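## Task

Robot r1 begins in the laboratory and r2 in the reception. The connecting door is locked, but a service window is open. Move all three sample tubes from the reception completely into the green rack on the lab bench, and leave the rack on that bench. The task fails if any tube reaches the floor or if either robot falls or is left tilted. At the end, open the gripper and back away; a result that stays in place only because a robot is holding it does not count.

## Robot and tools

Robots: two identical Hello Robot Stretch 3 units, r1 and r2. Each has a differential-drive base 0.33 m long and 0.34 m wide, a lift on a mast, and a telescoping arm that reaches out to the robot's right side. The base cannot move sideways, so the gripper is moved forward or back by driving. Turning in place pivots about a point 0.05 m behind the front edge. With the arm retracted and the wrist folded, a turn sweeps a radius of 0.28 m. An unfolded, level gripper reaches beyond that. Because the door is locked, tubes have to be handed or placed through the service window between the rooms.

Frames: the base frame has its origin on the floor between the drive wheels, with x forward, y left and z up. hand_pose is reported in it, at the meeting point of the closed fingertips. The odometry frame is the base frame as it was at the start. Each robot reports in its own frames, so relative positions between robots come only from images, lidar_m, wrist_depth_mm and head_depth_mm.

Tool execute_actions: arguments actions (a list holding one action, or empty to just read state) and cameras (a list of camera names, or ["all"]/null for every camera, or [] for none). An action is an object keyed by "r1" and/or "r2". Each robot entry may hold:
- base: exactly one relative command. translate_m is a straight drive in metres from the current base position, -1 to 1, positive forward. rotate_rad is an in-place turn in radians, -3.2 to 3.2, positive counter-clockwise (left).
- joints: absolute targets by name. lift_m 0 to 1.1 (arm height); arm_m 0 to 0.52 (extension); wrist_yaw_rad -1.345 to 4.42 (0 along the arm, positive toward the front, 3.0 folded over the base); wrist_pitch_rad -1.57 to 0.451 (0 level, negative tips fingers down); wrist_roll_rad -2.911 to 2.911; gripper_m -0.089 to 0.179 (larger is wider; the real fingertip gap is somewhat smaller, zero below 0.007); head_pan_rad -3.953 to 1.73 (0 forward, positive left, -1.57 looks along the arm); head_tilt_rad -1.53 to 0.419 (negative looks down).
- contact_limits: {"arm_m": effort percent 1 to 100}; the arm stops with contact_stop at that effort. Lower is softer, but very low stops at once.
All motions in one action begin together. A joint, base or robot you omit may keep pushing toward its earlier target. Unknown keys or out-of-range values reject the whole call. Cameras: r1_head_camera, r1_nav_camera, r1_wrist_camera and the same for r2; head and nav cameras turn with the head joints.

Tool wait: seconds, 0 to 10; nothing new is commanded and state plus images come back. Tool zoom_image: camera plus region [x0, y0, x1, y1] in pixels of that camera's latest image, at most 504 by 504. Tool finished_scene: pass the current scene's number; it is final and reports success, then gives the next task.

Result lines: base_status and joint_status give how each motion ended: done, off_target (resting away from target, maybe still pushing), contact_stop, time_out, torque_fault. After the last three the target is dropped; a lift or arm that hit something goes slack until commanded again. on_its_own covers uncommanded parts; its "held at" is a target, not a position. motor_effort is percent of maximum, positive toward higher values, with the peak in brackets; readings are biased and noisy. Positive wheel effort pushes forward. base_odometry counts wheel turns, so slip counts as travel. turned_by_wheels and turned_by_imu give turning since the previous result. base_tilt in degrees, positive leaning forward or right, carries a fixed offset up to about 4. lidar_m has 12 sectors of 30 degrees, first straight ahead then counter-clockwise (4th left, 7th back, 10th right), in metres, a plane 0.17 m up; "-" means nothing seen; it misses glass and low things, and own parts can hide sectors 5, 6, 9, 10. wrist_depth_mm (45 to 1000) and head_depth_mm (280 to 4000, image sideways) are 7x7 grids of median depth.

Gripping: command gripper_m below the object width to grasp; to let go, go at least 0.02 above where contact occurred. Neither the reading nor done proves a grasp. Send a new value to re-squeeze.

Speed: the base is fast only when stowed (lift_m under 0.30, arm_m under 0.03, wrist_yaw_rad over 2.54); otherwise it is slow.

Avoid: folding or unfolding the wrist unless lift_m is 0.32 to 0.95, pitch -0.4 and roll near 0; yaw below -0.4 without pitch at -0.5 or lower. Robots pressing against each other fails the run; stop before bases touch. Arm pushes on rigid things with the gripper above about 0.45 m, repeat pushes after a contact_stop, driving while holding something fixed, and snagging furniture (worst backing up) can tip a robot; if it leans, back off in small steps, free the gripper, and lower lift_m to about 0.2. Wrist, head and base have no contact stop; prolonged strain makes a wrist servo go limp for 10 s. Drops, slams and hard pushes reduce quality, and objects may be nudged occasionally.

Each tool is called after "Call:" as a command line: name --argument value for each argument, lists and objects as JSON in quotes; but a table of rows of numbers goes row by row, as --pt "numbers of a row", without its own name.

## Session

Call:
execute_actions --actions '[]'

Scene clock: 0.00 s.
r1.base_odometry: x=+0.000 y=+0.000 heading=+0.000 (m, m, rad; r1's odometry frame)
r1.turned_by_wheels: +0.000 (rad since the last result)
r1.turned_by_imu: +0.000 (rad since the last result)
r1.base_tilt: forward=-0.2 right=-1.3 (deg)
r1.lidar_m: 3.10 2.02 0.84 1.42 2.15 1.34 1.20 1.18 1.44 1.34 1.34 1.62
r1.head_depth_mm: 1799 2507 2673 2625 2543 2520 2311 / 1820 2716 3310 3313 3308 3068 2275 / 1845 2762 3271 3308 3287 3239 2250 / 1862 2780 3206 3228 3195 3230 2218 / 1860 2827 3150 3175 3173 3111 2210 / 1881 2819 3087 3040 3100 3068 2213 / 1904 2890 2980 3006 3066 3021 2199
r1.base_status: not commanded
r1.joint_positions: lift_m=+0.539 arm_m=-0.001 wrist_yaw_rad=+2.916 wrist_pitch_rad=-0.522 wrist_roll_rad=+0.007 gripper_m=+0.037 head_pan_rad=+0.012 head_tilt_rad=-0.009
r1.joint_status: not commanded
r1.motor_effort: left_wheel=+0 right_wheel=+0 lift_m=+19 arm_m=+1 wrist_yaw_rad=+0 wrist_pitch_rad=+8 wrist_roll_rad=+0 gripper_m=+0 head_pan_rad=-1 head_tilt_rad=+1 (%)
r1.hand_pose: x=+0.0257 y=+0.0604 z=+0.5288 quat_wxyz=(+0.259, +0.701, +0.104, +0.656) (m; r1's base frame)
r1.wrist_depth_mm: - - - - - - - / - - - - - - - / - - - - - - - / - - - - - - - / 859 - 906 868 909 876 876 / 746 753 - 751 - 752 754 / 657 661 649 661 650 662 658
r2.base_odometry: x=+0.000 y=+0.000 heading=+0.000 (m, m, rad; r2's odometry frame)
r2.turned_by_wheels: +0.000 (rad since the last result)
r2.turned_by_imu: +0.000 (rad since the last result)
r2.base_tilt: forward=+0.0 right=+0.0 (deg)
r2.lidar_m: 2.83 1.27 0.97 0.95 1.04 1.18 1.16 1.26 1.85 1.75 1.14 2.16
r2.head_depth_mm: 1782 2654 3072 3097 3039 3007 2211 / 1775 2638 3086 3069 3076 3088 2207 / 1781 2639 3155 3135 3131 3089 2165 / 1783 2657 3172 3168 3166 3137 2206 / 1790 2643 3203 3215 3209 3163 2185 / 1792 2604 2992 2970 2997 2891 2207 / 1783 2186 2186 2212 2191 2207 2081
r2.base_status: not commanded
r2.joint_positions: lift_m=+0.309 arm_m=+0.002 wrist_yaw_rad=+2.993 wrist_pitch_rad=-0.362 wrist_roll_rad=-0.010 gripper_m=+0.037 head_pan_rad=-0.005 head_tilt_rad=-0.011
r2.joint_status: not commanded
r2.motor_effort: left_wheel=+0 right_wheel=+0 lift_m=+25 arm_m=-1 wrist_yaw_rad=+0 wrist_pitch_rad=+7 wrist_roll_rad=+0 gripper_m=+0 head_pan_rad=+0 head_tilt_rad=+2 (%)
r2.hand_pose: x=+0.0130 y=+0.0819 z=+0.3340 quat_wxyz=(+0.179, +0.699, +0.077, +0.688) (m; r2's base frame)
r2.wrist_depth_mm: 848 881 889 894 941 979 - / 902 - 945 981 - - - / 962 - - - - - - / 896 - 914 920 933 924 946 / 705 679 748 708 722 728 711 / 568 572 - 570 591 585 584 / 483 482 - 502 488 488 496
pictures: r1_head_camera (sideways: a quarter turn clockwise sets it upright), r1_nav_camera (sideways: a quarter turn counterclockwise sets it upright), r1_wrist_camera, r2_head_camera (sideways: a quarter turn clockwise sets it upright), r2_nav_camera (sideways: a quarter turn counterclockwise sets it upright), r2_wrist_camera
Images, in order (width x height): r1_head_camera 896x504, r1_nav_camera 672x504, r1_wrist_camera 644x364, r2_head_camera 896x504, r2_nav_camera 672x504, r2_wrist_camera 644x364.

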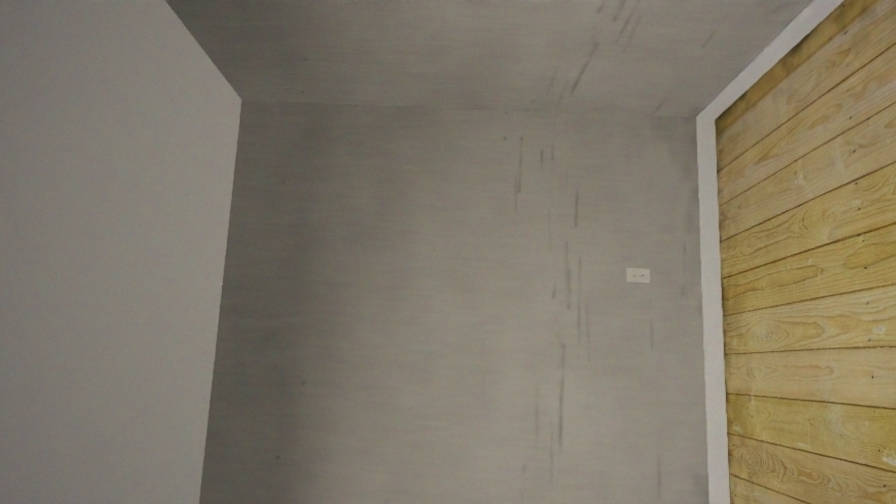

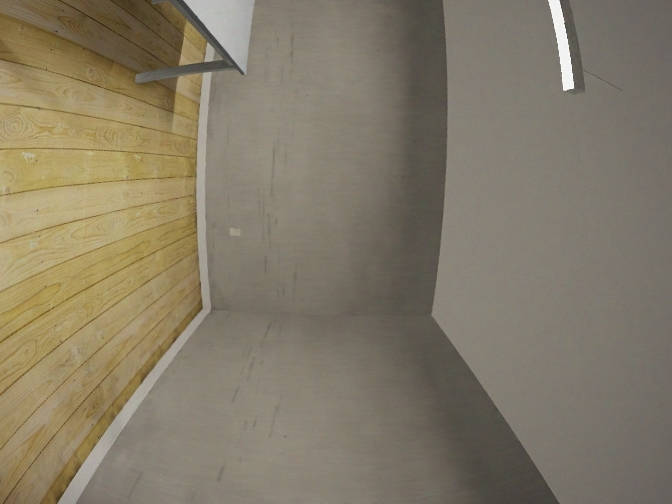

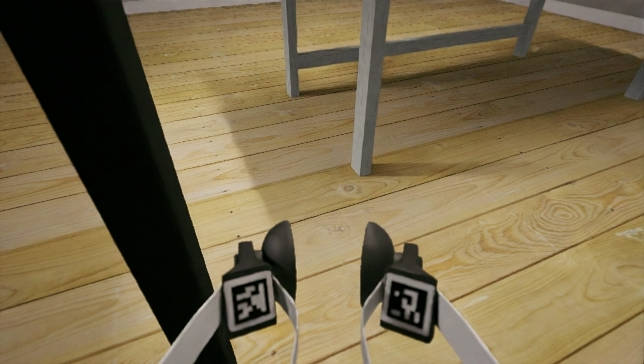

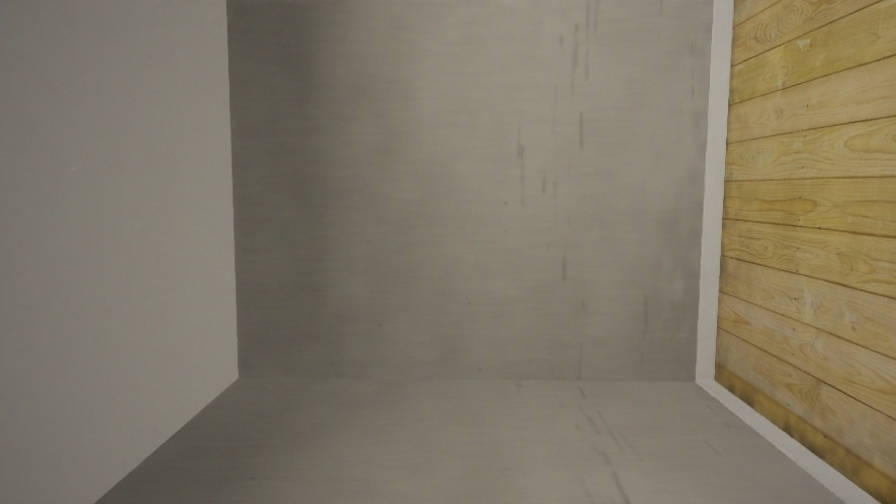

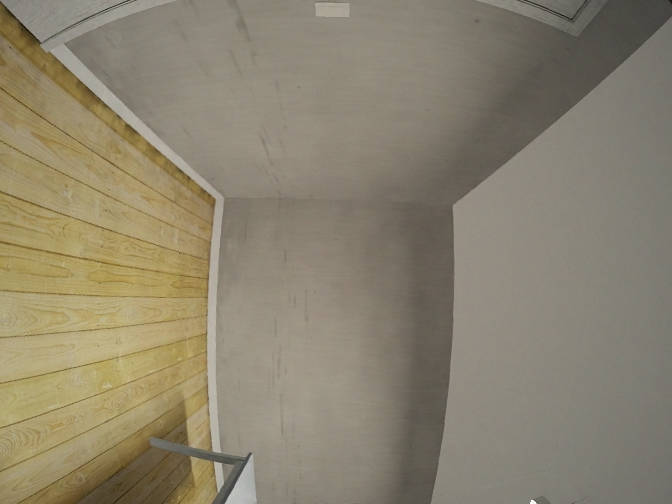

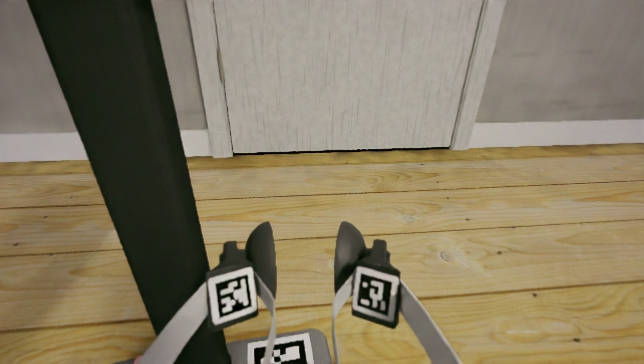

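Call:
execute_actions --actions '[{"r1":{"joints":{"head_pan_rad":1.57,"head_tilt_rad":-0.5}},"r2":{"joints":{"head_pan_rad":-1.57,"head_tilt_rad":-0.5}}}]' --cameras '["r1_head_camera","r1_nav_camera","r2_head_camera","r2_nav_camera"]'

Call:
execute_actions --actions '[{"r1":{"joints":{"head_pan_rad":-2.2}},"r2":{"joints":{"head_pan_rad":-3.6}}}]' --cameras '["r1_nav_camera","r2_nav_camera"]'

Scene clock: 1.63 s.
r1.base_odometry: x=+0.000 y=+0.000 heading=+0.000 (m, m, rad; r1's odometry frame)
r1.turned_by_wheels: +0.000 (rad since the last result)
r1.turned_by_imu: +0.000 (rad since the last result)
r1.base_tilt: forward=-0.2 right=-1.3 (deg)
r1.lidar_m: 3.09 2.02 0.84 1.43 2.15 1.34 1.20 1.18 1.44 1.34 1.34 1.62
r1.head_depth_mm: 3225 3508 3805 1208 952 1580 1319 / 3219 3436 3713 1201 1917 1522 1256 / 3088 3439 3698 2523 1839 1600 1327 / 3035 3263 3618 2875 2082 1599 1310 / 2950 3273 3546 2856 2070 1597 1309 / 2935 3188 3530 2866 2049 1591 1314 / 2854 3120 3429 2821 2049 1590 1307
r1.base_status: not commanded
r1.joint_positions: lift_m=+0.539 arm_m=-0.001 wrist_yaw_rad=+2.916 wrist_pitch_rad=-0.522 wrist_roll_rad=+0.007 gripper_m=+0.037 head_pan_rad=+1.563 head_tilt_rad=-0.494
r1.joint_status: all done
r1.motor_effort: left_wheel=-1(0) right_wheel=+0(0) lift_m=+20(19) arm_m=+0(1) wrist_yaw_rad=+0(0) wrist_pitch_rad=+8(8) wrist_roll_rad=+0(0) gripper_m=+0(1) head_pan_rad=+4(51) head_tilt_rad=-1(25) (%)
r1.hand_pose: x=+0.0257 y=+0.0604 z=+0.5288 quat_wxyz=(+0.259, +0.701, +0.104, +0.656) (m; r1's base frame)
r1.wrist_depth_mm: - - - - - - - / - - - - - - - / - - - - - - - / - - - - - - - / 862 - 900 873 899 865 868 / 746 740 - 758 - 754 746 / 659 663 643 666 647 660 659
r2.base_odometry: x=+0.000 y=+0.000 heading=+0.000 (m, m, rad; r2's odometry frame)
r2.turned_by_wheels: +0.000 (rad since the last result)
r2.turned_by_imu: +0.000 (rad since the last result)
r2.base_tilt: forward=+0.0 right=+0.0 (deg)
r2.lidar_m: 2.83 1.27 0.97 0.95 1.04 1.18 1.16 1.26 1.85 1.75 1.15 2.15
r2.head_depth_mm: 3127 3446 3778 2902 2068 1594 1293 / 3235 3483 3772 2865 2035 1586 1299 / 3260 3547 3760 2914 2035 1597 1298 / 3336 3549 3871 2894 2074 1592 1299 / 3367 3609 3879 2760 2043 1594 1305 / 3336 3621 3868 1434 1897 1544 1302 / 3428 3659 3916 1357 2065 1603 1307
r2.base_status: not commanded
r2.joint_positions: lift_m=+0.309 arm_m=+0.002 wrist_yaw_rad=+2.993 wrist_pitch_rad=-0.362 wrist_roll_rad=-0.010 gripper_m=+0.037 head_pan_rad=-1.563 head_tilt_rad=-0.494
r2.joint_status: all done
r2.motor_effort: left_wheel=+0(0) right_wheel=+1(0) lift_m=+25(25) arm_m=-1(1) wrist_yaw_rad=+0(0) wrist_pitch_rad=+7(7) wrist_roll_rad=+0(1) gripper_m=+0(1) head_pan_rad=-4(47) head_tilt_rad=-4(36) (%)
r2.hand_pose: x=+0.0130 y=+0.0819 z=+0.3340 quat_wxyz=(+0.179, +0.699, +0.077, +0.688) (m; r2's base frame)
r2.wrist_depth_mm: 839 889 869 900 915 965 - / 920 - 952 979 - - - / 959 - - - - - - / 884 - 920 921 934 927 930 / 695 681 728 709 708 723 715 / 570 577 - 568 594 584 589 / 477 479 - 499 493 492 492
pictures: r1_head_camera (sideways: a quarter turn clockwise sets it upright), r1_nav_camera (sideways: a quarter turn counterclockwise sets it upright), r2_head_camera (sideways: a quarter turn clockwise sets it upright), r2_nav_camera (sideways: a quarter turn counterclockwise sets it upright)
Images, in order (width x height): r1_head_camera 896x504, r1_nav_camera 672x504, r2_head_camera 896x504, r2_nav_camera 672x504.

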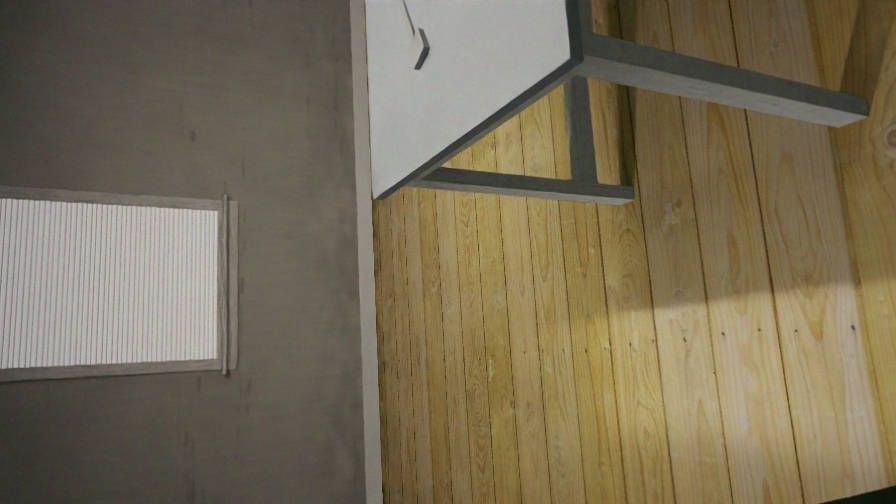

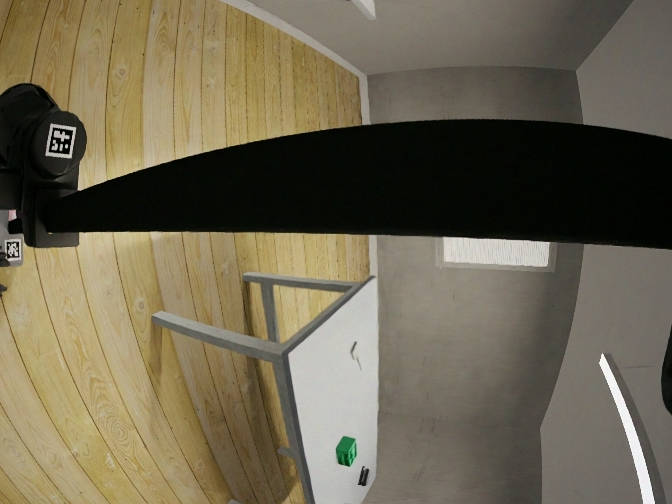

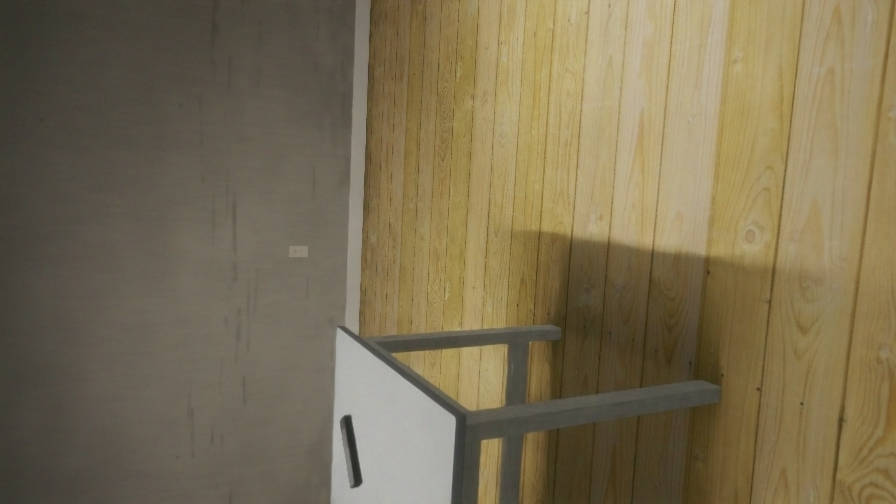

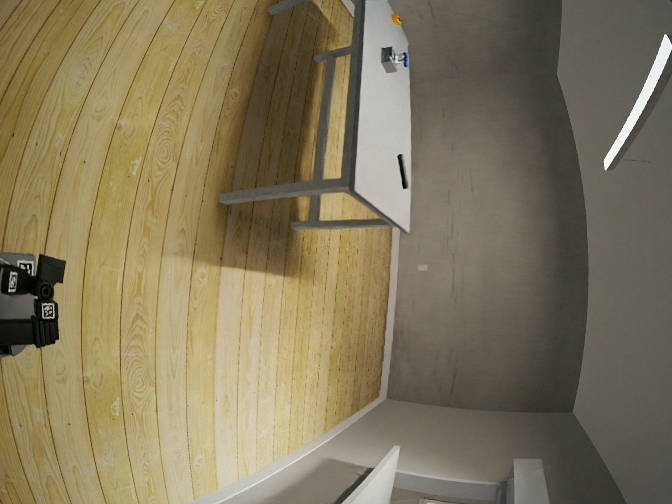

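Scene clock: 3.93 s.
r1.base_odometry: x=+0.000 y=+0.000 heading=+0.000 (m, m, rad; r1's odometry frame)
r1.turned_by_wheels: +0.000 (rad since the last result)
r1.turned_by_imu: +0.000 (rad since the last result)
r1.base_tilt: forward=-0.1 right=-1.3 (deg)
r1.lidar_m: 3.09 2.02 0.84 1.43 2.15 1.34 1.20 1.18 1.44 1.34 1.34 1.62
r1.head_depth_mm: 1082 1148 1232 1309 1426 1504 1321 / 1170 1251 1348 1448 1584 1610 1327 / 1265 1368 1481 1606 1771 1627 1316 / 1418 1522 1671 1805 1918 1600 1311 / 1469 1590 1735 1886 1971 1599 1306 / 1333 1440 1571 1699 1824 1591 1310 / 1245 1331 1425 1540 1676 1593 1309
r1.base_status: not commanded
r1.joint_positions: lift_m=+0.539 arm_m=-0.001 wrist_yaw_rad=+2.916 wrist_pitch_rad=-0.522 wrist_roll_rad=+0.007 gripper_m=+0.037 head_pan_rad=-2.193 head_tilt_rad=-0.494
r1.joint_status: all done
r1.motor_effort: left_wheel=-1(1) right_wheel=+0(0) lift_m=+19(18) arm_m=+0(0) wrist_yaw_rad=+0(1) wrist_pitch_rad=+8(8) wrist_roll_rad=+0(0) gripper_m=+0(0) head_pan_rad=-5(52) head_tilt_rad=-1(2) (%)
r1.hand_pose: x=+0.0257 y=+0.0604 z=+0.5288 quat_wxyz=(+0.259, +0.701, +0.104, +0.656) (m; r1's base frame)
r1.wrist_depth_mm: - - - - - - - / - - - - - - - / - - - - - - - / - - - - - - - / 869 - 894 886 898 870 866 / 747 737 - 748 - 756 758 / 660 659 641 657 644 674 669
r2.base_odometry: x=+0.000 y=+0.000 heading=+0.000 (m, m, rad; r2's odometry frame)
r2.turned_by_wheels: +0.000 (rad since the last result)
r2.turned_by_imu: +0.000 (rad since the last result)
r2.base_tilt: forward=-0.1 right=+0.0 (deg)
r2.lidar_m: 2.83 1.27 0.97 0.95 1.04 1.18 1.16 1.26 1.85 1.75 1.15 2.16
r2.head_depth_mm: 1177 1298 1397 1519 1619 1573 1298 / 1107 1222 1364 1528 1724 1586 1298 / 1066 1164 1263 1425 1627 1586 1300 / 1028 1125 1223 1365 1517 1587 1291 / 1000 1079 1185 1310 1455 1547 1298 / 962 1045 1139 1248 1381 1499 1298 / 931 1005 1094 1197 1322 1459 1300
r2.base_status: not commanded
r2.joint_positions: lift_m=+0.309 arm_m=+0.002 wrist_yaw_rad=+2.993 wrist_pitch_rad=-0.362 wrist_roll_rad=-0.010 gripper_m=+0.037 head_pan_rad=-3.593 head_tilt_rad=-0.494
r2.joint_status: all done
r2.motor_effort: left_wheel=-1(0) right_wheel=+0(1) lift_m=+25(25) arm_m=-1(1) wrist_yaw_rad=+0(1) wrist_pitch_rad=+7(7) wrist_roll_rad=+0(0) gripper_m=+0(0) head_pan_rad=-4(45) head_tilt_rad=-3(4) (%)
r2.hand_pose: x=+0.0130 y=+0.0819 z=+0.3340 quat_wxyz=(+0.179, +0.699, +0.077, +0.688) (m; r2's base frame)
r2.wrist_depth_mm: 832 870 887 899 918 956 - / 900 - 937 937 - - - / 987 - - - - - - / 895 - 884 904 911 928 966 / 701 684 738 716 719 712 733 / 572 572 - 572 595 583 591 / 486 486 - 498 487 494 484
pictures: r1_nav_camera (sideways: a quarter turn counterclockwise sets it upright), r2_nav_camera (sideways: a quarter turn counterclockwise sets it upright)
Images, in order (width x height): r1_nav_camera 672x504, r2_nav_camera 672x504.

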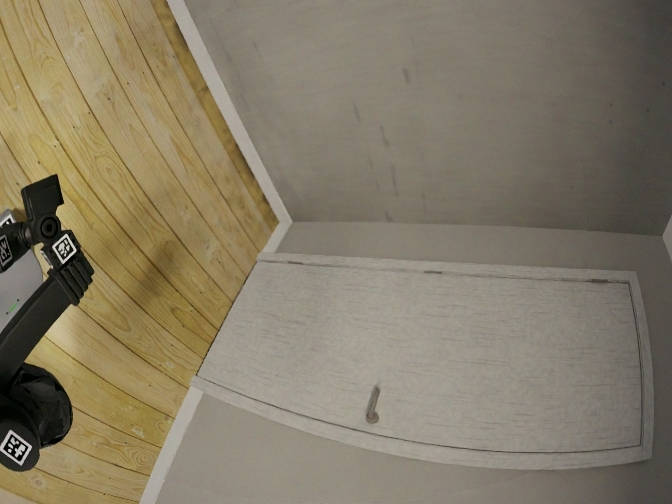

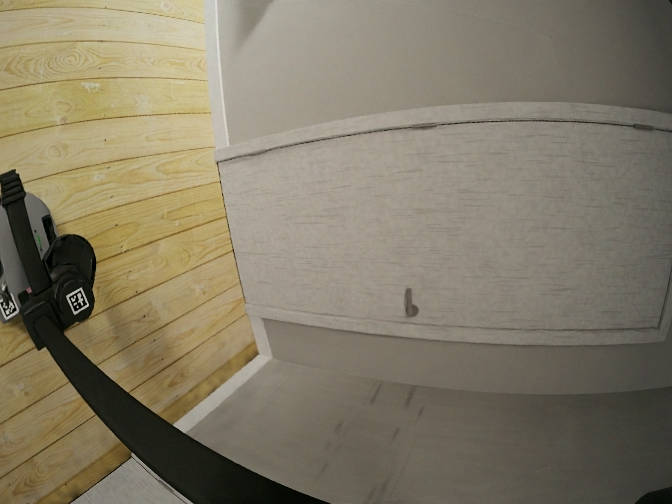

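Call:
execute_actions --actions '[{"r1":{"joints":{"head_pan_rad":-3.7,"head_tilt_rad":-0.3}},"r2":{"joints":{"head_pan_rad":-2.5,"head_tilt_rad":-0.3}}}]' --cameras '["r1_nav_camera","r2_nav_camera","r2_head_camera"]'

Scene clock: 5.53 s.
r1.base_odometry: x=+0.000 y=+0.000 heading=+0.000 (m, m, rad; r1's odometry frame)
r1.turned_by_wheels: +0.000 (rad since the last result)
r1.turned_by_imu: +0.000 (rad since the last result)
r1.base_tilt: forward=-0.1 right=-1.3 (deg)
r1.lidar_m: 3.09 2.02 0.84 1.43 2.15 1.34 1.20 1.19 1.44 1.34 1.34 1.62
r1.head_depth_mm: 1928 2098 2282 2546 2704 1986 1550 / 1721 1931 2057 2133 2375 1994 1536 / 1547 - - 1979 2081 1988 1526 / 1398 - - 1750 1823 1875 1527 / 1282 - - 1730 1618 1735 1512 / 1197 1246 1317 1396 1481 1549 1512 / 1110 1160 1208 1277 1343 1432 1458
r1.base_status: not commanded
r1.joint_positions: lift_m=+0.539 arm_m=-0.001 wrist_yaw_rad=+2.916 wrist_pitch_rad=-0.522 wrist_roll_rad=+0.007 gripper_m=+0.037 head_pan_rad=-3.693 head_tilt_rad=-0.310
r1.joint_status: all done
r1.motor_effort: left_wheel=+0(1) right_wheel=+0(0) lift_m=+18(19) arm_m=+0(1) wrist_yaw_rad=+0(0) wrist_pitch_rad=+8(8) wrist_roll_rad=+0(0) gripper_m=+0(1) head_pan_rad=-5(50) head_tilt_rad=+4(17) (%)
r1.hand_pose: x=+0.0257 y=+0.0604 z=+0.5288 quat_wxyz=(+0.259, +0.701, +0.104, +0.656) (m; r1's base frame)
r1.wrist_depth_mm: - - - - - - - / - - - - - - - / - - - - - - - / - - - - - - - / 864 - 903 869 891 881 878 / 747 746 - 746 - 751 745 / 660 653 646 663 649 659 662
r2.base_odometry: x=+0.000 y=+0.000 heading=+0.000 (m, m, rad; r2's odometry frame)
r2.turned_by_wheels: +0.000 (rad since the last result)
r2.turned_by_imu: +0.000 (rad since the last result)
r2.base_tilt: forward=+0.0 right=-0.1 (deg)
r2.lidar_m: 2.84 1.27 0.97 0.96 1.04 1.18 1.16 1.26 1.85 1.75 1.14 2.16
r2.head_depth_mm: 1086 1136 1185 1237 1297 1371 1416 / 1166 1229 1281 1355 1424 1499 1505 / 1279 1341 1408 1491 1585 1668 1493 / 1377 1467 1556 1655 1775 1818 1502 / 1313 - - 1924 2016 1915 1506 / 1497 1969 - 2164 2328 1938 1500 / 1857 2102 2290 2459 2599 1933 1500
r2.base_status: not commanded
r2.joint_positions: lift_m=+0.309 arm_m=+0.002 wrist_yaw_rad=+2.993 wrist_pitch_rad=-0.362 wrist_roll_rad=-0.010 gripper_m=+0.037 head_pan_rad=-2.507 head_tilt_rad=-0.310
r2.joint_status: all done
r2.motor_effort: left_wheel=+0(1) right_wheel=+1(1) lift_m=+25(25) arm_m=-1(1) wrist_yaw_rad=+0(1) wrist_pitch_rad=+7(7) wrist_roll_rad=+0(0) gripper_m=+0(0) head_pan_rad=+4(45) head_tilt_rad=+6(27) (%)
r2.hand_pose: x=+0.0130 y=+0.0819 z=+0.3340 quat_wxyz=(+0.179, +0.699, +0.077, +0.688) (m; r2's base frame)
r2.wrist_depth_mm: 855 870 873 920 934 977 - / 917 - 938 977 - - - / 972 - - - - - - / 886 - 908 933 927 918 918 / 693 691 732 706 704 711 713 / 568 570 - 576 589 587 586 / 483 483 - 499 493 494 498
pictures: r1_nav_camera (sideways: a quarter turn counterclockwise sets it upright), r2_head_camera (sideways: a quarter turn clockwise sets it upright), r2_nav_camera (sideways: a quarter turn counterclockwise sets it upright)
Images, in order (width x height): r1_nav_camera 672x504, r2_head_camera 896x504, r2_nav_camera 672x504.

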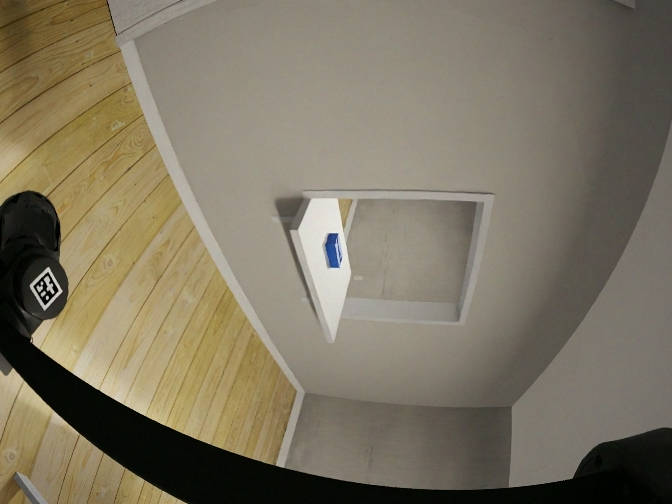

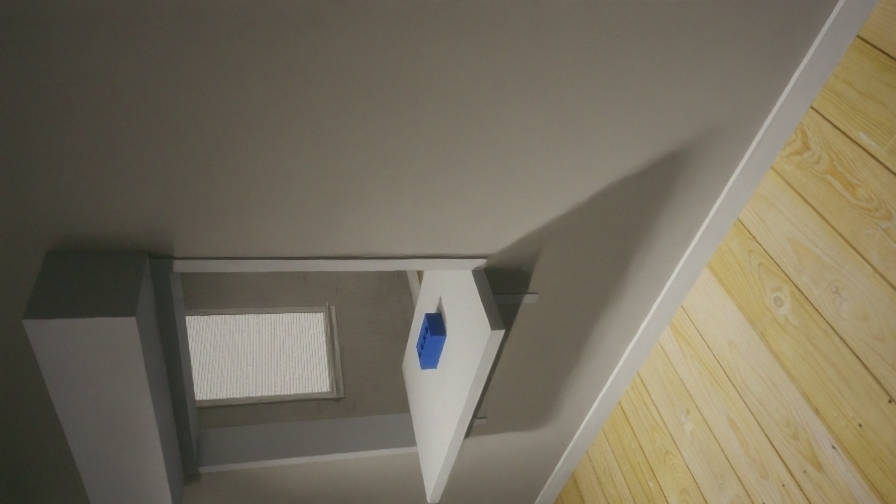

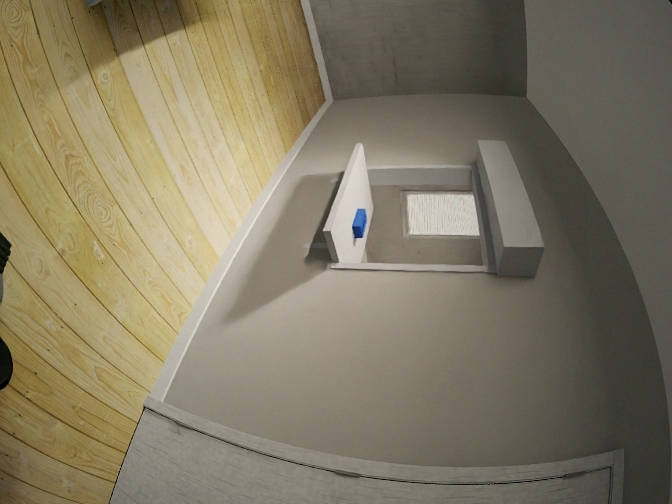

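Call:
execute_actions --actions '[{"r1":{"joints":{"head_pan_rad":0.8,"head_tilt_rad":-0.5}},"r2":{"base":{"rotate_rad":-0.67},"joints":{"head_pan_rad":-0.5,"head_tilt_rad":-0.5,"lift_m":0.28}}}]' --cameras '["r1_head_camera"]'

Call:
execute_actions --actions '[{"r2":{"base":{"translate_m":0.85}}}]' --cameras '[]'

Call:
execute_actions --actions '[{"r2":{"base":{"rotate_rad":0.5},"joints":{"head_pan_rad":-0.8}}}]' --cameras '["r2_head_camera","r2_nav_camera"]'

Scene clock: 9.33 s.
r1.base_odometry: x=+0.000 y=+0.000 heading=+0.000 (m, m, rad; r1's odometry frame)
r1.turned_by_wheels: +0.000 (rad since the last result)
r1.turned_by_imu: +0.000 (rad since the last result)
r1.base_tilt: forward=-0.1 right=-1.3 (deg)
r1.lidar_m: 3.09 2.02 0.84 1.43 2.14 1.34 1.20 1.19 1.43 1.34 1.34 1.62
r1.head_depth_mm: 2733 2919 3122 2968 2077 1622 1332 / 2920 3149 3290 2622 2119 1611 1323 / 3056 3351 1965 2776 2083 1613 1319 / 3317 3614 1939 2475 2082 1618 1310 / 3563 3935 1917 1234 2061 1597 1307 / 3874 - 1919 1156 1945 1586 1306 / 3702 3901 - 1150 953 1129 1237
r1.base_status: not commanded
r1.joint_positions: lift_m=+0.539 arm_m=-0.001 wrist_yaw_rad=+2.916 wrist_pitch_rad=-0.522 wrist_roll_rad=+0.007 gripper_m=+0.037 head_pan_rad=+0.793 head_tilt_rad=-0.494
r1.joint_status: all done
r1.motor_effort: left_wheel=-1(1) right_wheel=-1(1) lift_m=+19(19) arm_m=+0(0) wrist_yaw_rad=+0(1) wrist_pitch_rad=+8(8) wrist_roll_rad=+0(0) gripper_m=+0(1) head_pan_rad=+3(51) head_tilt_rad=-2(15) (%)
r1.hand_pose: x=+0.0257 y=+0.0604 z=+0.5288 quat_wxyz=(+0.259, +0.701, +0.104, +0.656) (m; r1's base frame)
r1.wrist_depth_mm: - - - - - - - / - - - - - - - / - - - - - - - / - - - - - - - / 843 - 911 870 900 874 876 / 746 747 - 742 - 748 750 / 658 660 648 655 642 657 662
r2.base_odometry: x=+0.000 y=+0.000 heading=-0.670 (m, m, rad; r2's odometry frame)
r2.turned_by_wheels: -0.670 (rad since the last result)
r2.turned_by_imu: -0.675 (rad since the last result)
r2.base_tilt: forward=+0.0 right=-0.1 (deg)
r2.lidar_m: 2.15 3.08 1.47 1.01 0.96 0.97 1.23 1.16 1.21 1.58 3.71 1.15
r2.head_depth_mm: 3203 3439 3695 2880 2069 1599 1306 / 3338 3612 3883 2779 2053 1583 1302 / 3476 3847 3959 1431 1974 1598 1305 / 3768 - 2006 1358 1954 1565 1304 / 3999 - 2033 2345 2046 1577 1297 / - - 2028 2520 2068 1592 1302 / 3706 3909 2028 2627 2054 1578 1297
r2.base_status: done
r2.joint_positions: lift_m=+0.281 arm_m=+0.002 wrist_yaw_rad=+2.993 wrist_pitch_rad=-0.363 wrist_roll_rad=-0.010 gripper_m=+0.037 head_pan_rad=-0.507 head_tilt_rad=-0.494
r2.joint_status: all done
r2.motor_effort: left_wheel=+4(12) right_wheel=-4(10) lift_m=+11(22) arm_m=-1(1) wrist_yaw_rad=+0(0) wrist_pitch_rad=+8(8) wrist_roll_rad=+0(1) gripper_m=+0(0) head_pan_rad=+4(45) head_tilt_rad=-3(25) (%)
r2.hand_pose: x=+0.0129 y=+0.0818 z=+0.3057 quat_wxyz=(+0.179, +0.699, +0.077, +0.688) (m; r2's base frame)
r2.wrist_depth_mm: - 878 - - - - - / 733 - - - - - - / 750 - - - - - - / 785 - 837 861 865 864 890 / 653 637 674 669 662 672 693 / 533 529 - 541 553 551 559 / 452 467 - 457 463 461 458
pictures: r1_head_camera (sideways: a quarter turn clockwise sets it upright)
Images, in order (width x height): r1_head_camera 896x504.

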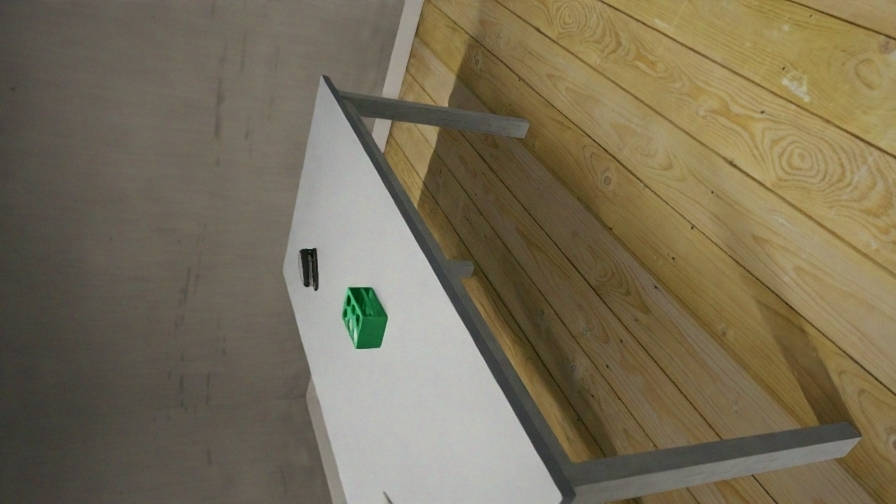

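Scene clock: 13.93 s.
r1.base_odometry: x=+0.000 y=+0.000 heading=+0.000 (m, m, rad; r1's odometry frame)
r1.turned_by_wheels: +0.000 (rad since the last result)
r1.turned_by_imu: +0.000 (rad since the last result)
r1.base_tilt: forward=-0.1 right=-1.3 (deg)
r1.lidar_m: 3.09 2.02 0.84 1.42 2.15 1.34 1.20 1.18 1.44 1.34 1.34 1.62
r1.head_depth_mm: 2748 2926 3156 2938 2099 1620 1327 / 2844 3172 3268 2622 2067 1626 1336 / 3053 3388 1970 2772 2077 1618 1323 / 3304 3601 1951 2474 2056 1600 1318 / 3569 3891 1920 1237 2063 1600 1305 / 3889 - 1882 1162 1957 1597 1300 / 3638 3904 3970 1148 948 1118 1247
r1.base_status: not commanded
r1.joint_positions: lift_m=+0.539 arm_m=-0.001 wrist_yaw_rad=+2.916 wrist_pitch_rad=-0.522 wrist_roll_rad=+0.007 gripper_m=+0.037 head_pan_rad=+0.793 head_tilt_rad=-0.494
r1.joint_status: not commanded
r1.motor_effort: left_wheel=+0(1) right_wheel=+0(0) lift_m=+18(19) arm_m=+0(1) wrist_yaw_rad=+0(0) wrist_pitch_rad=+8(8) wrist_roll_rad=+0(0) gripper_m=+1(0) head_pan_rad=+4(4) head_tilt_rad=-2(3) (%)
r1.hand_pose: x=+0.0257 y=+0.0604 z=+0.5288 quat_wxyz=(+0.259, +0.701, +0.104, +0.656) (m; r1's base frame)
r1.wrist_depth_mm: - - - - - - - / - - - - - - - / - - - - - - - / - - - - - - - / 871 - 898 877 901 875 872 / 753 756 - 752 - 748 752 / 657 659 640 665 644 657 667
r2.base_odometry: x=+0.666 y=-0.528 heading=-0.670 (m, m, rad; r2's odometry frame)
r2.turned_by_wheels: +0.000 (rad since the last result)
r2.turned_by_imu: -0.001 (rad since the last result)
r2.base_tilt: forward=+0.0 right=-0.1 (deg)
r2.lidar_m: 1.30 2.40 2.19 1.53 1.42 1.46 1.94 1.88 1.93 0.61 0.66 1.25
r2.head_depth_mm: 2805 3004 3193 1181 846 696 1300 / 2905 3189 3373 1191 843 762 1293 / 3067 3340 3577 1189 842 1496 1299 / 3236 3541 3841 1198 841 1588 1298 / 3407 3748 - 1060 881 1589 1304 / 3174 3400 3486 1192 964 1594 1292 / 2809 2944 3129 1191 1821 1601 1296
r2.base_status: done
r2.joint_positions: lift_m=+0.281 arm_m=+0.002 wrist_yaw_rad=+2.993 wrist_pitch_rad=-0.364 wrist_roll_rad=-0.010 gripper_m=+0.037 head_pan_rad=-0.507 head_tilt_rad=-0.495
r2.joint_status: not commanded
r2.motor_effort: left_wheel=+4(14) right_wheel=-4(8) lift_m=+12(12) arm_m=-1(1) wrist_yaw_rad=+0(0) wrist_pitch_rad=+8(8) wrist_roll_rad=+0(0) gripper_m=+0(0) head_pan_rad=+4(5) head_tilt_rad=-3(3) (%)
r2.hand_pose: x=+0.0129 y=+0.0817 z=+0.3056 quat_wxyz=(+0.179, +0.699, +0.077, +0.688) (m; r2's base frame)
r2.wrist_depth_mm: - - - - - - - / - - - - - - - / - - - - - - - / 843 - 854 862 879 872 858 / 658 635 693 662 672 674 675 / 531 535 - 542 559 549 549 / 450 468 - 459 458 461 467
pictures: none
No camera images: the call's "cameras" was empty. Leave "cameras" out to get every camera's image.

Scene clock: 15.57 s.
r1.base_odometry: x=+0.000 y=+0.000 heading=+0.000 (m, m, rad; r1's odometry frame)
r1.turned_by_wheels: +0.000 (rad since the last result)
r1.turned_by_imu: +0.000 (rad since the last result)
r1.base_tilt: forward=-0.1 right=-1.3 (deg)
r1.lidar_m: 3.09 2.02 0.84 1.42 2.15 1.34 1.20 1.18 1.44 1.34 1.34 1.62
r1.head_depth_mm: 2708 2923 3127 2954 2104 1616 1338 / 2911 3155 3231 2618 2090 1622 1324 / 3111 3437 1952 2797 2070 1620 1328 / 3303 3600 1936 2482 2073 1606 1317 / 3544 3906 1922 1241 2039 1587 1310 / 3901 - 1903 1155 1949 1596 1312 / 3671 - 3983 1157 956 1125 1242
r1.base_status: not commanded
r1.joint_positions: lift_m=+0.539 arm_m=-0.001 wrist_yaw_rad=+2.916 wrist_pitch_rad=-0.522 wrist_roll_rad=+0.007 gripper_m=+0.037 head_pan_rad=+0.793 head_tilt_rad=-0.494
r1.joint_status: not commanded
r1.motor_effort: left_wheel=-1(0) right_wheel=+0(1) lift_m=+19(19) arm_m=+1(0) wrist_yaw_rad=+1(0) wrist_pitch_rad=+8(8) wrist_roll_rad=+0(0) gripper_m=+0(0) head_pan_rad=+4(4) head_tilt_rad=-3(2) (%)
r1.hand_pose: x=+0.0257 y=+0.0604 z=+0.5288 quat_wxyz=(+0.259, +0.701, +0.104, +0.656) (m; r1's base frame)
r1.wrist_depth_mm: - - - - - - - / - - - - - - - / - - - - - - - / - - - - - - - / 870 - 887 876 895 868 874 / 745 752 - 757 - 756 756 / 655 653 644 658 646 661 661
r2.base_odometry: x=+0.666 y=-0.528 heading=-0.170 (m, m, rad; r2's odometry frame)
r2.turned_by_wheels: +0.500 (rad since the last result)
r2.turned_by_imu: +0.504 (rad since the last result)
r2.base_tilt: forward=+0.0 right=-0.1 (deg)
r2.lidar_m: 2.41 2.24 1.54 1.42 1.45 1.90 1.89 1.93 0.61 0.62 1.25 1.30
r2.head_depth_mm: 3038 3181 3391 1182 841 722 1301 / 3217 3465 3784 1191 842 1482 1296 / 3475 3713 - 1059 883 1599 1303 / 3150 3469 3637 1189 965 1582 1295 / 2845 3042 3163 1194 1907 1591 1301 / 2558 2712 2941 1192 2052 1589 1290 / 2334 2523 2670 1347 1833 1593 1305
r2.base_status: done
r2.joint_positions: lift_m=+0.281 arm_m=+0.002 wrist_yaw_rad=+2.993 wrist_pitch_rad=-0.364 wrist_roll_rad=-0.010 gripper_m=+0.037 head_pan_rad=-0.793 head_tilt_rad=-0.495
r2.joint_status: all done
r2.motor_effort: left_wheel=-3(12) right_wheel=+5(12) lift_m=+11(11) arm_m=-1(1) wrist_yaw_rad=+0(1) wrist_pitch_rad=+8(8) wrist_roll_rad=+0(0) gripper_m=+0(0) head_pan_rad=-3(30) head_tilt_rad=-3(3) (%)
r2.hand_pose: x=+0.0129 y=+0.0817 z=+0.3056 quat_wxyz=(+0.179, +0.699, +0.077, +0.688) (m; r2's base frame)
r2.wrist_depth_mm: - - - - - - - / - - - - - - - / - - - - - - - / 818 - 838 858 862 865 880 / 644 635 696 658 670 666 674 / 532 540 - 534 556 548 554 / 450 467 - 460 458 459 464
pictures: r2_head_camera (sideways: a quarter turn clockwise sets it upright), r2_nav_camera (sideways: a quarter turn counterclockwise sets it upright)
Images, in order (width x height): r2_head_camera 896x504, r2_nav_camera 672x504.

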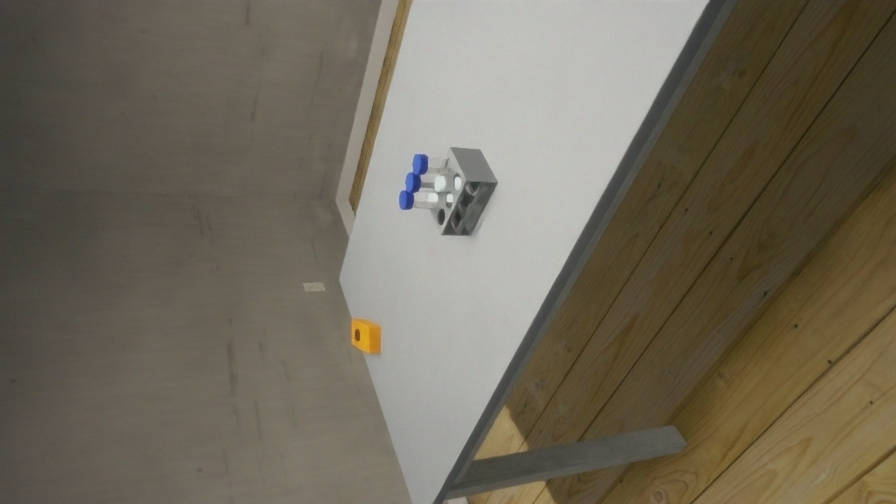

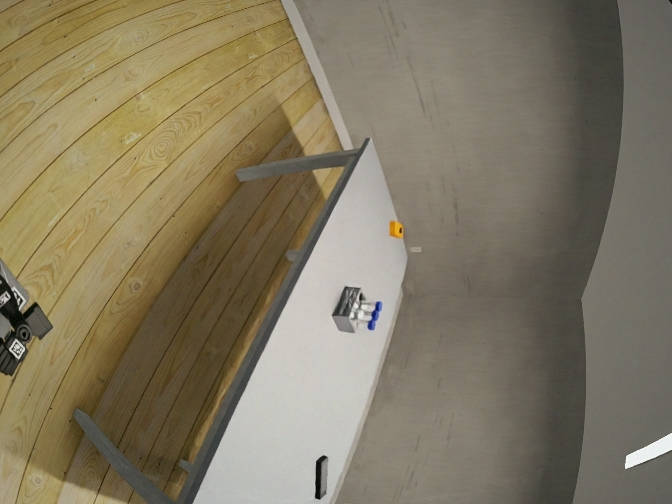

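Call:
execute_actions --actions '[{"r2":{"base":{"translate_m":0.62},"joints":{"lift_m":0.8,"head_pan_rad":-1.57,"head_tilt_rad":-0.7}},"r1":{"base":{"rotate_rad":1.83},"joints":{"lift_m":0.28,"head_pan_rad":0}}}]' --cameras '[]'

Call:
execute_actions --actions '[{"r2":{"joints":{"wrist_yaw_rad":0,"wrist_pitch_rad":0,"gripper_m":0.179}}}]' --cameras '["r2_head_camera","r2_wrist_camera","r1_nav_camera"]'

Scene clock: 23.37 s.
r1.base_odometry: x=+0.000 y=+0.000 heading=+1.830 (m, m, rad; r1's odometry frame)
r1.turned_by_wheels: +1.830 (rad since the last result)
r1.turned_by_imu: +1.789 (rad since the last result)
r1.base_tilt: forward=-0.1 right=-1.3 (deg)
r1.lidar_m: 3.45 1.62 1.23 1.18 1.25 1.37 1.34 1.41 2.01 3.14 1.83 0.84
r1.head_depth_mm: 2916 3181 3469 2638 1859 1629 1333 / 2949 3197 3528 2896 2085 1616 1328 / 2973 3239 3498 2908 2059 1603 1317 / 2963 3235 3588 2905 2060 1619 1306 / 2994 3281 3572 2882 2062 1594 1302 / 3012 3326 3652 2852 2025 1581 1309 / 2809 2851 3075 2791 2032 1582 1307
r1.base_status: done
r1.joint_positions: lift_m=+0.280 arm_m=-0.001 wrist_yaw_rad=+2.916 wrist_pitch_rad=-0.523 wrist_roll_rad=+0.007 gripper_m=+0.037 head_pan_rad=+0.007 head_tilt_rad=-0.494
r1.joint_status: all done
r1.motor_effort: left_wheel=-3(8) right_wheel=+2(7) lift_m=+17(20) arm_m=+0(1) wrist_yaw_rad=+0(0) wrist_pitch_rad=+8(8) wrist_roll_rad=+0(0) gripper_m=+0(0) head_pan_rad=-5(51) head_tilt_rad=-2(2) (%)
r1.hand_pose: x=+0.0257 y=+0.0603 z=+0.2699 quat_wxyz=(+0.259, +0.701, +0.104, +0.656) (m; r1's base frame)
r1.wrist_depth_mm: - - - - - - - / - - - - - - - / 755 - 774 779 784 790 793 / 627 - 629 632 637 635 633 / 531 - 552 528 549 528 532 / 468 - - 457 - 453 461 / - - - - 395 403 403
r2.base_odometry: x=+1.278 y=-0.632 heading=-0.170 (m, m, rad; r2's odometry frame)
r2.turned_by_wheels: +0.000 (rad since the last result)
r2.turned_by_imu: +0.000 (rad since the last result)
r2.base_tilt: forward=+0.0 right=+0.0 (deg)
r2.lidar_m: 1.78 1.82 1.60 1.50 1.52 1.95 2.50 0.98 1.25 1.17 1.20 0.76
r2.head_depth_mm: 2888 3229 1152 853 1535 1366 - / 2832 3163 1154 852 772 1378 - / 2822 3193 1158 856 741 1375 - / 2795 3135 1159 856 742 1370 - / 2780 3122 1161 856 746 1383 1195 / 2756 3134 1164 854 743 1380 1171 / 2755 3125 1163 853 744 1383 1170
r2.base_status: done
r2.joint_positions: lift_m=+0.799 arm_m=+0.002 wrist_yaw_rad=+2.993 wrist_pitch_rad=-0.364 wrist_roll_rad=-0.010 gripper_m=+0.037 head_pan_rad=-1.563 head_tilt_rad=-0.691
r2.joint_status: all done
r2.motor_effort: left_wheel=-5(12) right_wheel=+5(13) lift_m=+34(35) arm_m=-1(1) wrist_yaw_rad=+0(0) wrist_pitch_rad=+8(8) wrist_roll_rad=-1(0) gripper_m=+0(0) head_pan_rad=-4(44) head_tilt_rad=-5(25) (%)
r2.hand_pose: x=+0.0129 y=+0.0817 z=+0.8243 quat_wxyz=(+0.179, +0.699, +0.077, +0.688) (m; r2's base frame)
r2.wrist_depth_mm: - - - - - - - / - - - - - - - / - - - - - - - / - - - - - - - / - - - - - - - / - - - - - - - / - - - - - - -
pictures: none
No camera images: the call's "cameras" was empty. Leave "cameras" out to get every camera's image.

Scene clock: 25.87 s.
r1.base_odometry: x=+0.000 y=+0.000 heading=+1.830 (m, m, rad; r1's odometry frame)
r1.turned_by_wheels: +0.000 (rad since the last result)
r1.turned_by_imu: +0.000 (rad since the last result)
r1.base_tilt: forward=-0.1 right=-1.3 (deg)
r1.lidar_m: 3.44 1.62 1.24 1.18 1.25 1.37 1.34 1.41 2.01 3.13 1.82 0.84
r1.head_depth_mm: 2895 3123 3428 2636 1861 1621 1330 / 2952 3172 3508 2955 2093 1618 1323 / 2980 3247 3506 2914 2064 1615 1322 / 2974 3207 3515 2821 2044 1608 1313 / 3005 3270 3626 2875 2056 1592 1305 / 3017 3283 3600 2900 2034 1596 1314 / 2848 2955 3056 2768 2016 1585 1300
r1.base_status: not commanded
r1.joint_positions: lift_m=+0.280 arm_m=-0.001 wrist_yaw_rad=+2.916 wrist_pitch_rad=-0.523 wrist_roll_rad=+0.007 gripper_m=+0.037 head_pan_rad=+0.007 head_tilt_rad=-0.494
r1.joint_status: not commanded
r1.motor_effort: left_wheel=-3(3) right_wheel=+2(2) lift_m=+17(17) arm_m=+0(1) wrist_yaw_rad=+1(0) wrist_pitch_rad=+8(8) wrist_roll_rad=+0(0) gripper_m=-2(1) head_pan_rad=-5(4) head_tilt_rad=-2(2) (%)
r1.hand_pose: x=+0.0257 y=+0.0603 z=+0.2699 quat_wxyz=(+0.259, +0.701, +0.104, +0.656) (m; r1's base frame)
r1.wrist_depth_mm: - - - - - - - / - - - - - - - / 757 - 790 772 788 787 789 / 625 - 629 634 629 636 634 / 529 - 546 527 541 532 535 / 465 - - 456 - 455 456 / - - - - 393 401 404
r2.base_odometry: x=+1.278 y=-0.632 heading=-0.170 (m, m, rad; r2's odometry frame)
r2.turned_by_wheels: +0.000 (rad since the last result)
r2.turned_by_imu: +0.000 (rad since the last result)
r2.base_tilt: forward=-0.1 right=+0.0 (deg)
r2.lidar_m: 1.78 1.81 1.59 1.50 1.52 1.94 2.51 0.98 1.25 1.17 1.19 0.76
r2.head_depth_mm: 2853 3228 1153 853 1521 1371 - / 2783 3162 1153 849 774 1377 - / 2803 3151 1157 854 739 - - / 2814 3155 1161 853 740 1392 1174 / 2796 3152 1161 855 745 1376 1177 / 2762 3153 1164 857 741 1381 1174 / 2796 3120 1163 854 743 1380 1181
r2.base_status: not commanded
r2.joint_positions: lift_m=+0.799 arm_m=+0.002 wrist_yaw_rad=+0.002 wrist_pitch_rad=-0.026 wrist_roll_rad=-0.010 gripper_m=+0.179 head_pan_rad=-1.563 head_tilt_rad=-0.691
r2.joint_status: all done
r2.motor_effort: left_wheel=-4(4) right_wheel=+5(5) lift_m=+34(34) arm_m=-1(1) wrist_yaw_rad=-2(3) wrist_pitch_rad=+12(12) wrist_roll_rad=+0(0) gripper_m=+1(92) head_pan_rad=-3(3) head_tilt_rad=-5(5) (%)
r2.hand_pose: x=-0.0210 y=-0.4022 z=+0.9074 quat_wxyz=(+0.711, +0.010, -0.703, -0.009) (m; r2's base frame)
r2.wrist_depth_mm: - - - - - - - / - - - - - - - / - - - - - - - / - - - - - - - / 637 635 549 543 634 691 638 / 458 424 426 422 425 424 434 / - 322 322 323 320 322 338
pictures: r1_nav_camera (sideways: a quarter turn counterclockwise sets it upright), r2_head_camera (sideways: a quarter turn clockwise sets it upright), r2_wrist_camera
Images, in order (width x height): r1_nav_camera 672x504, r2_head_camera 896x504, r2_wrist_camera 644x364.

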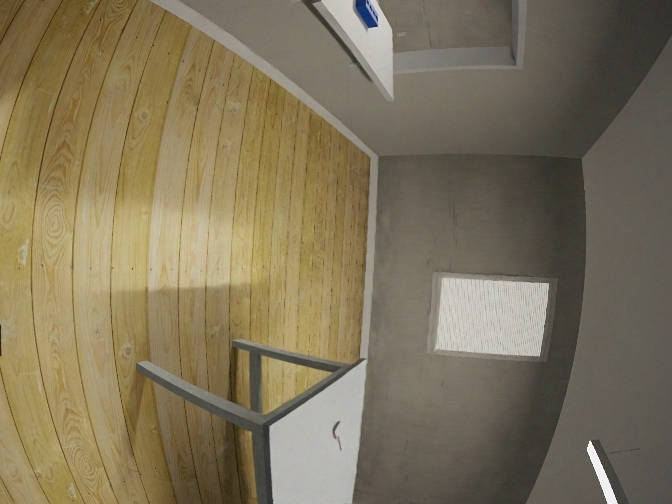

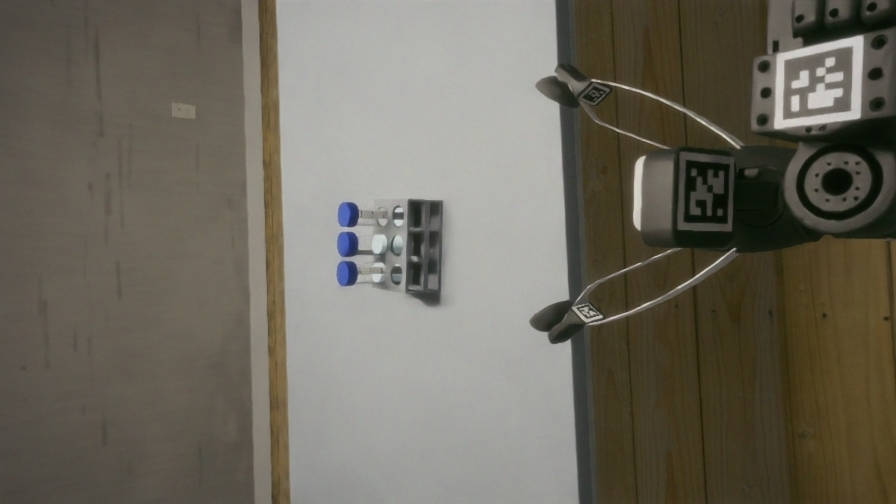

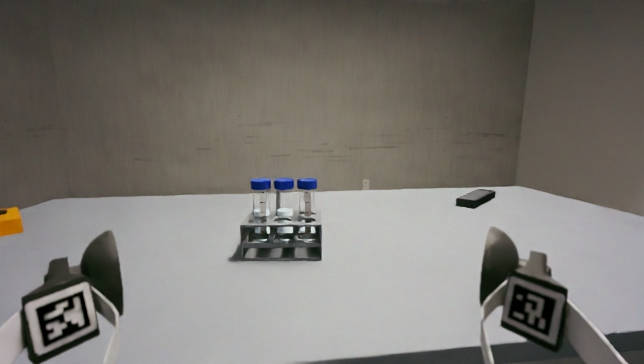

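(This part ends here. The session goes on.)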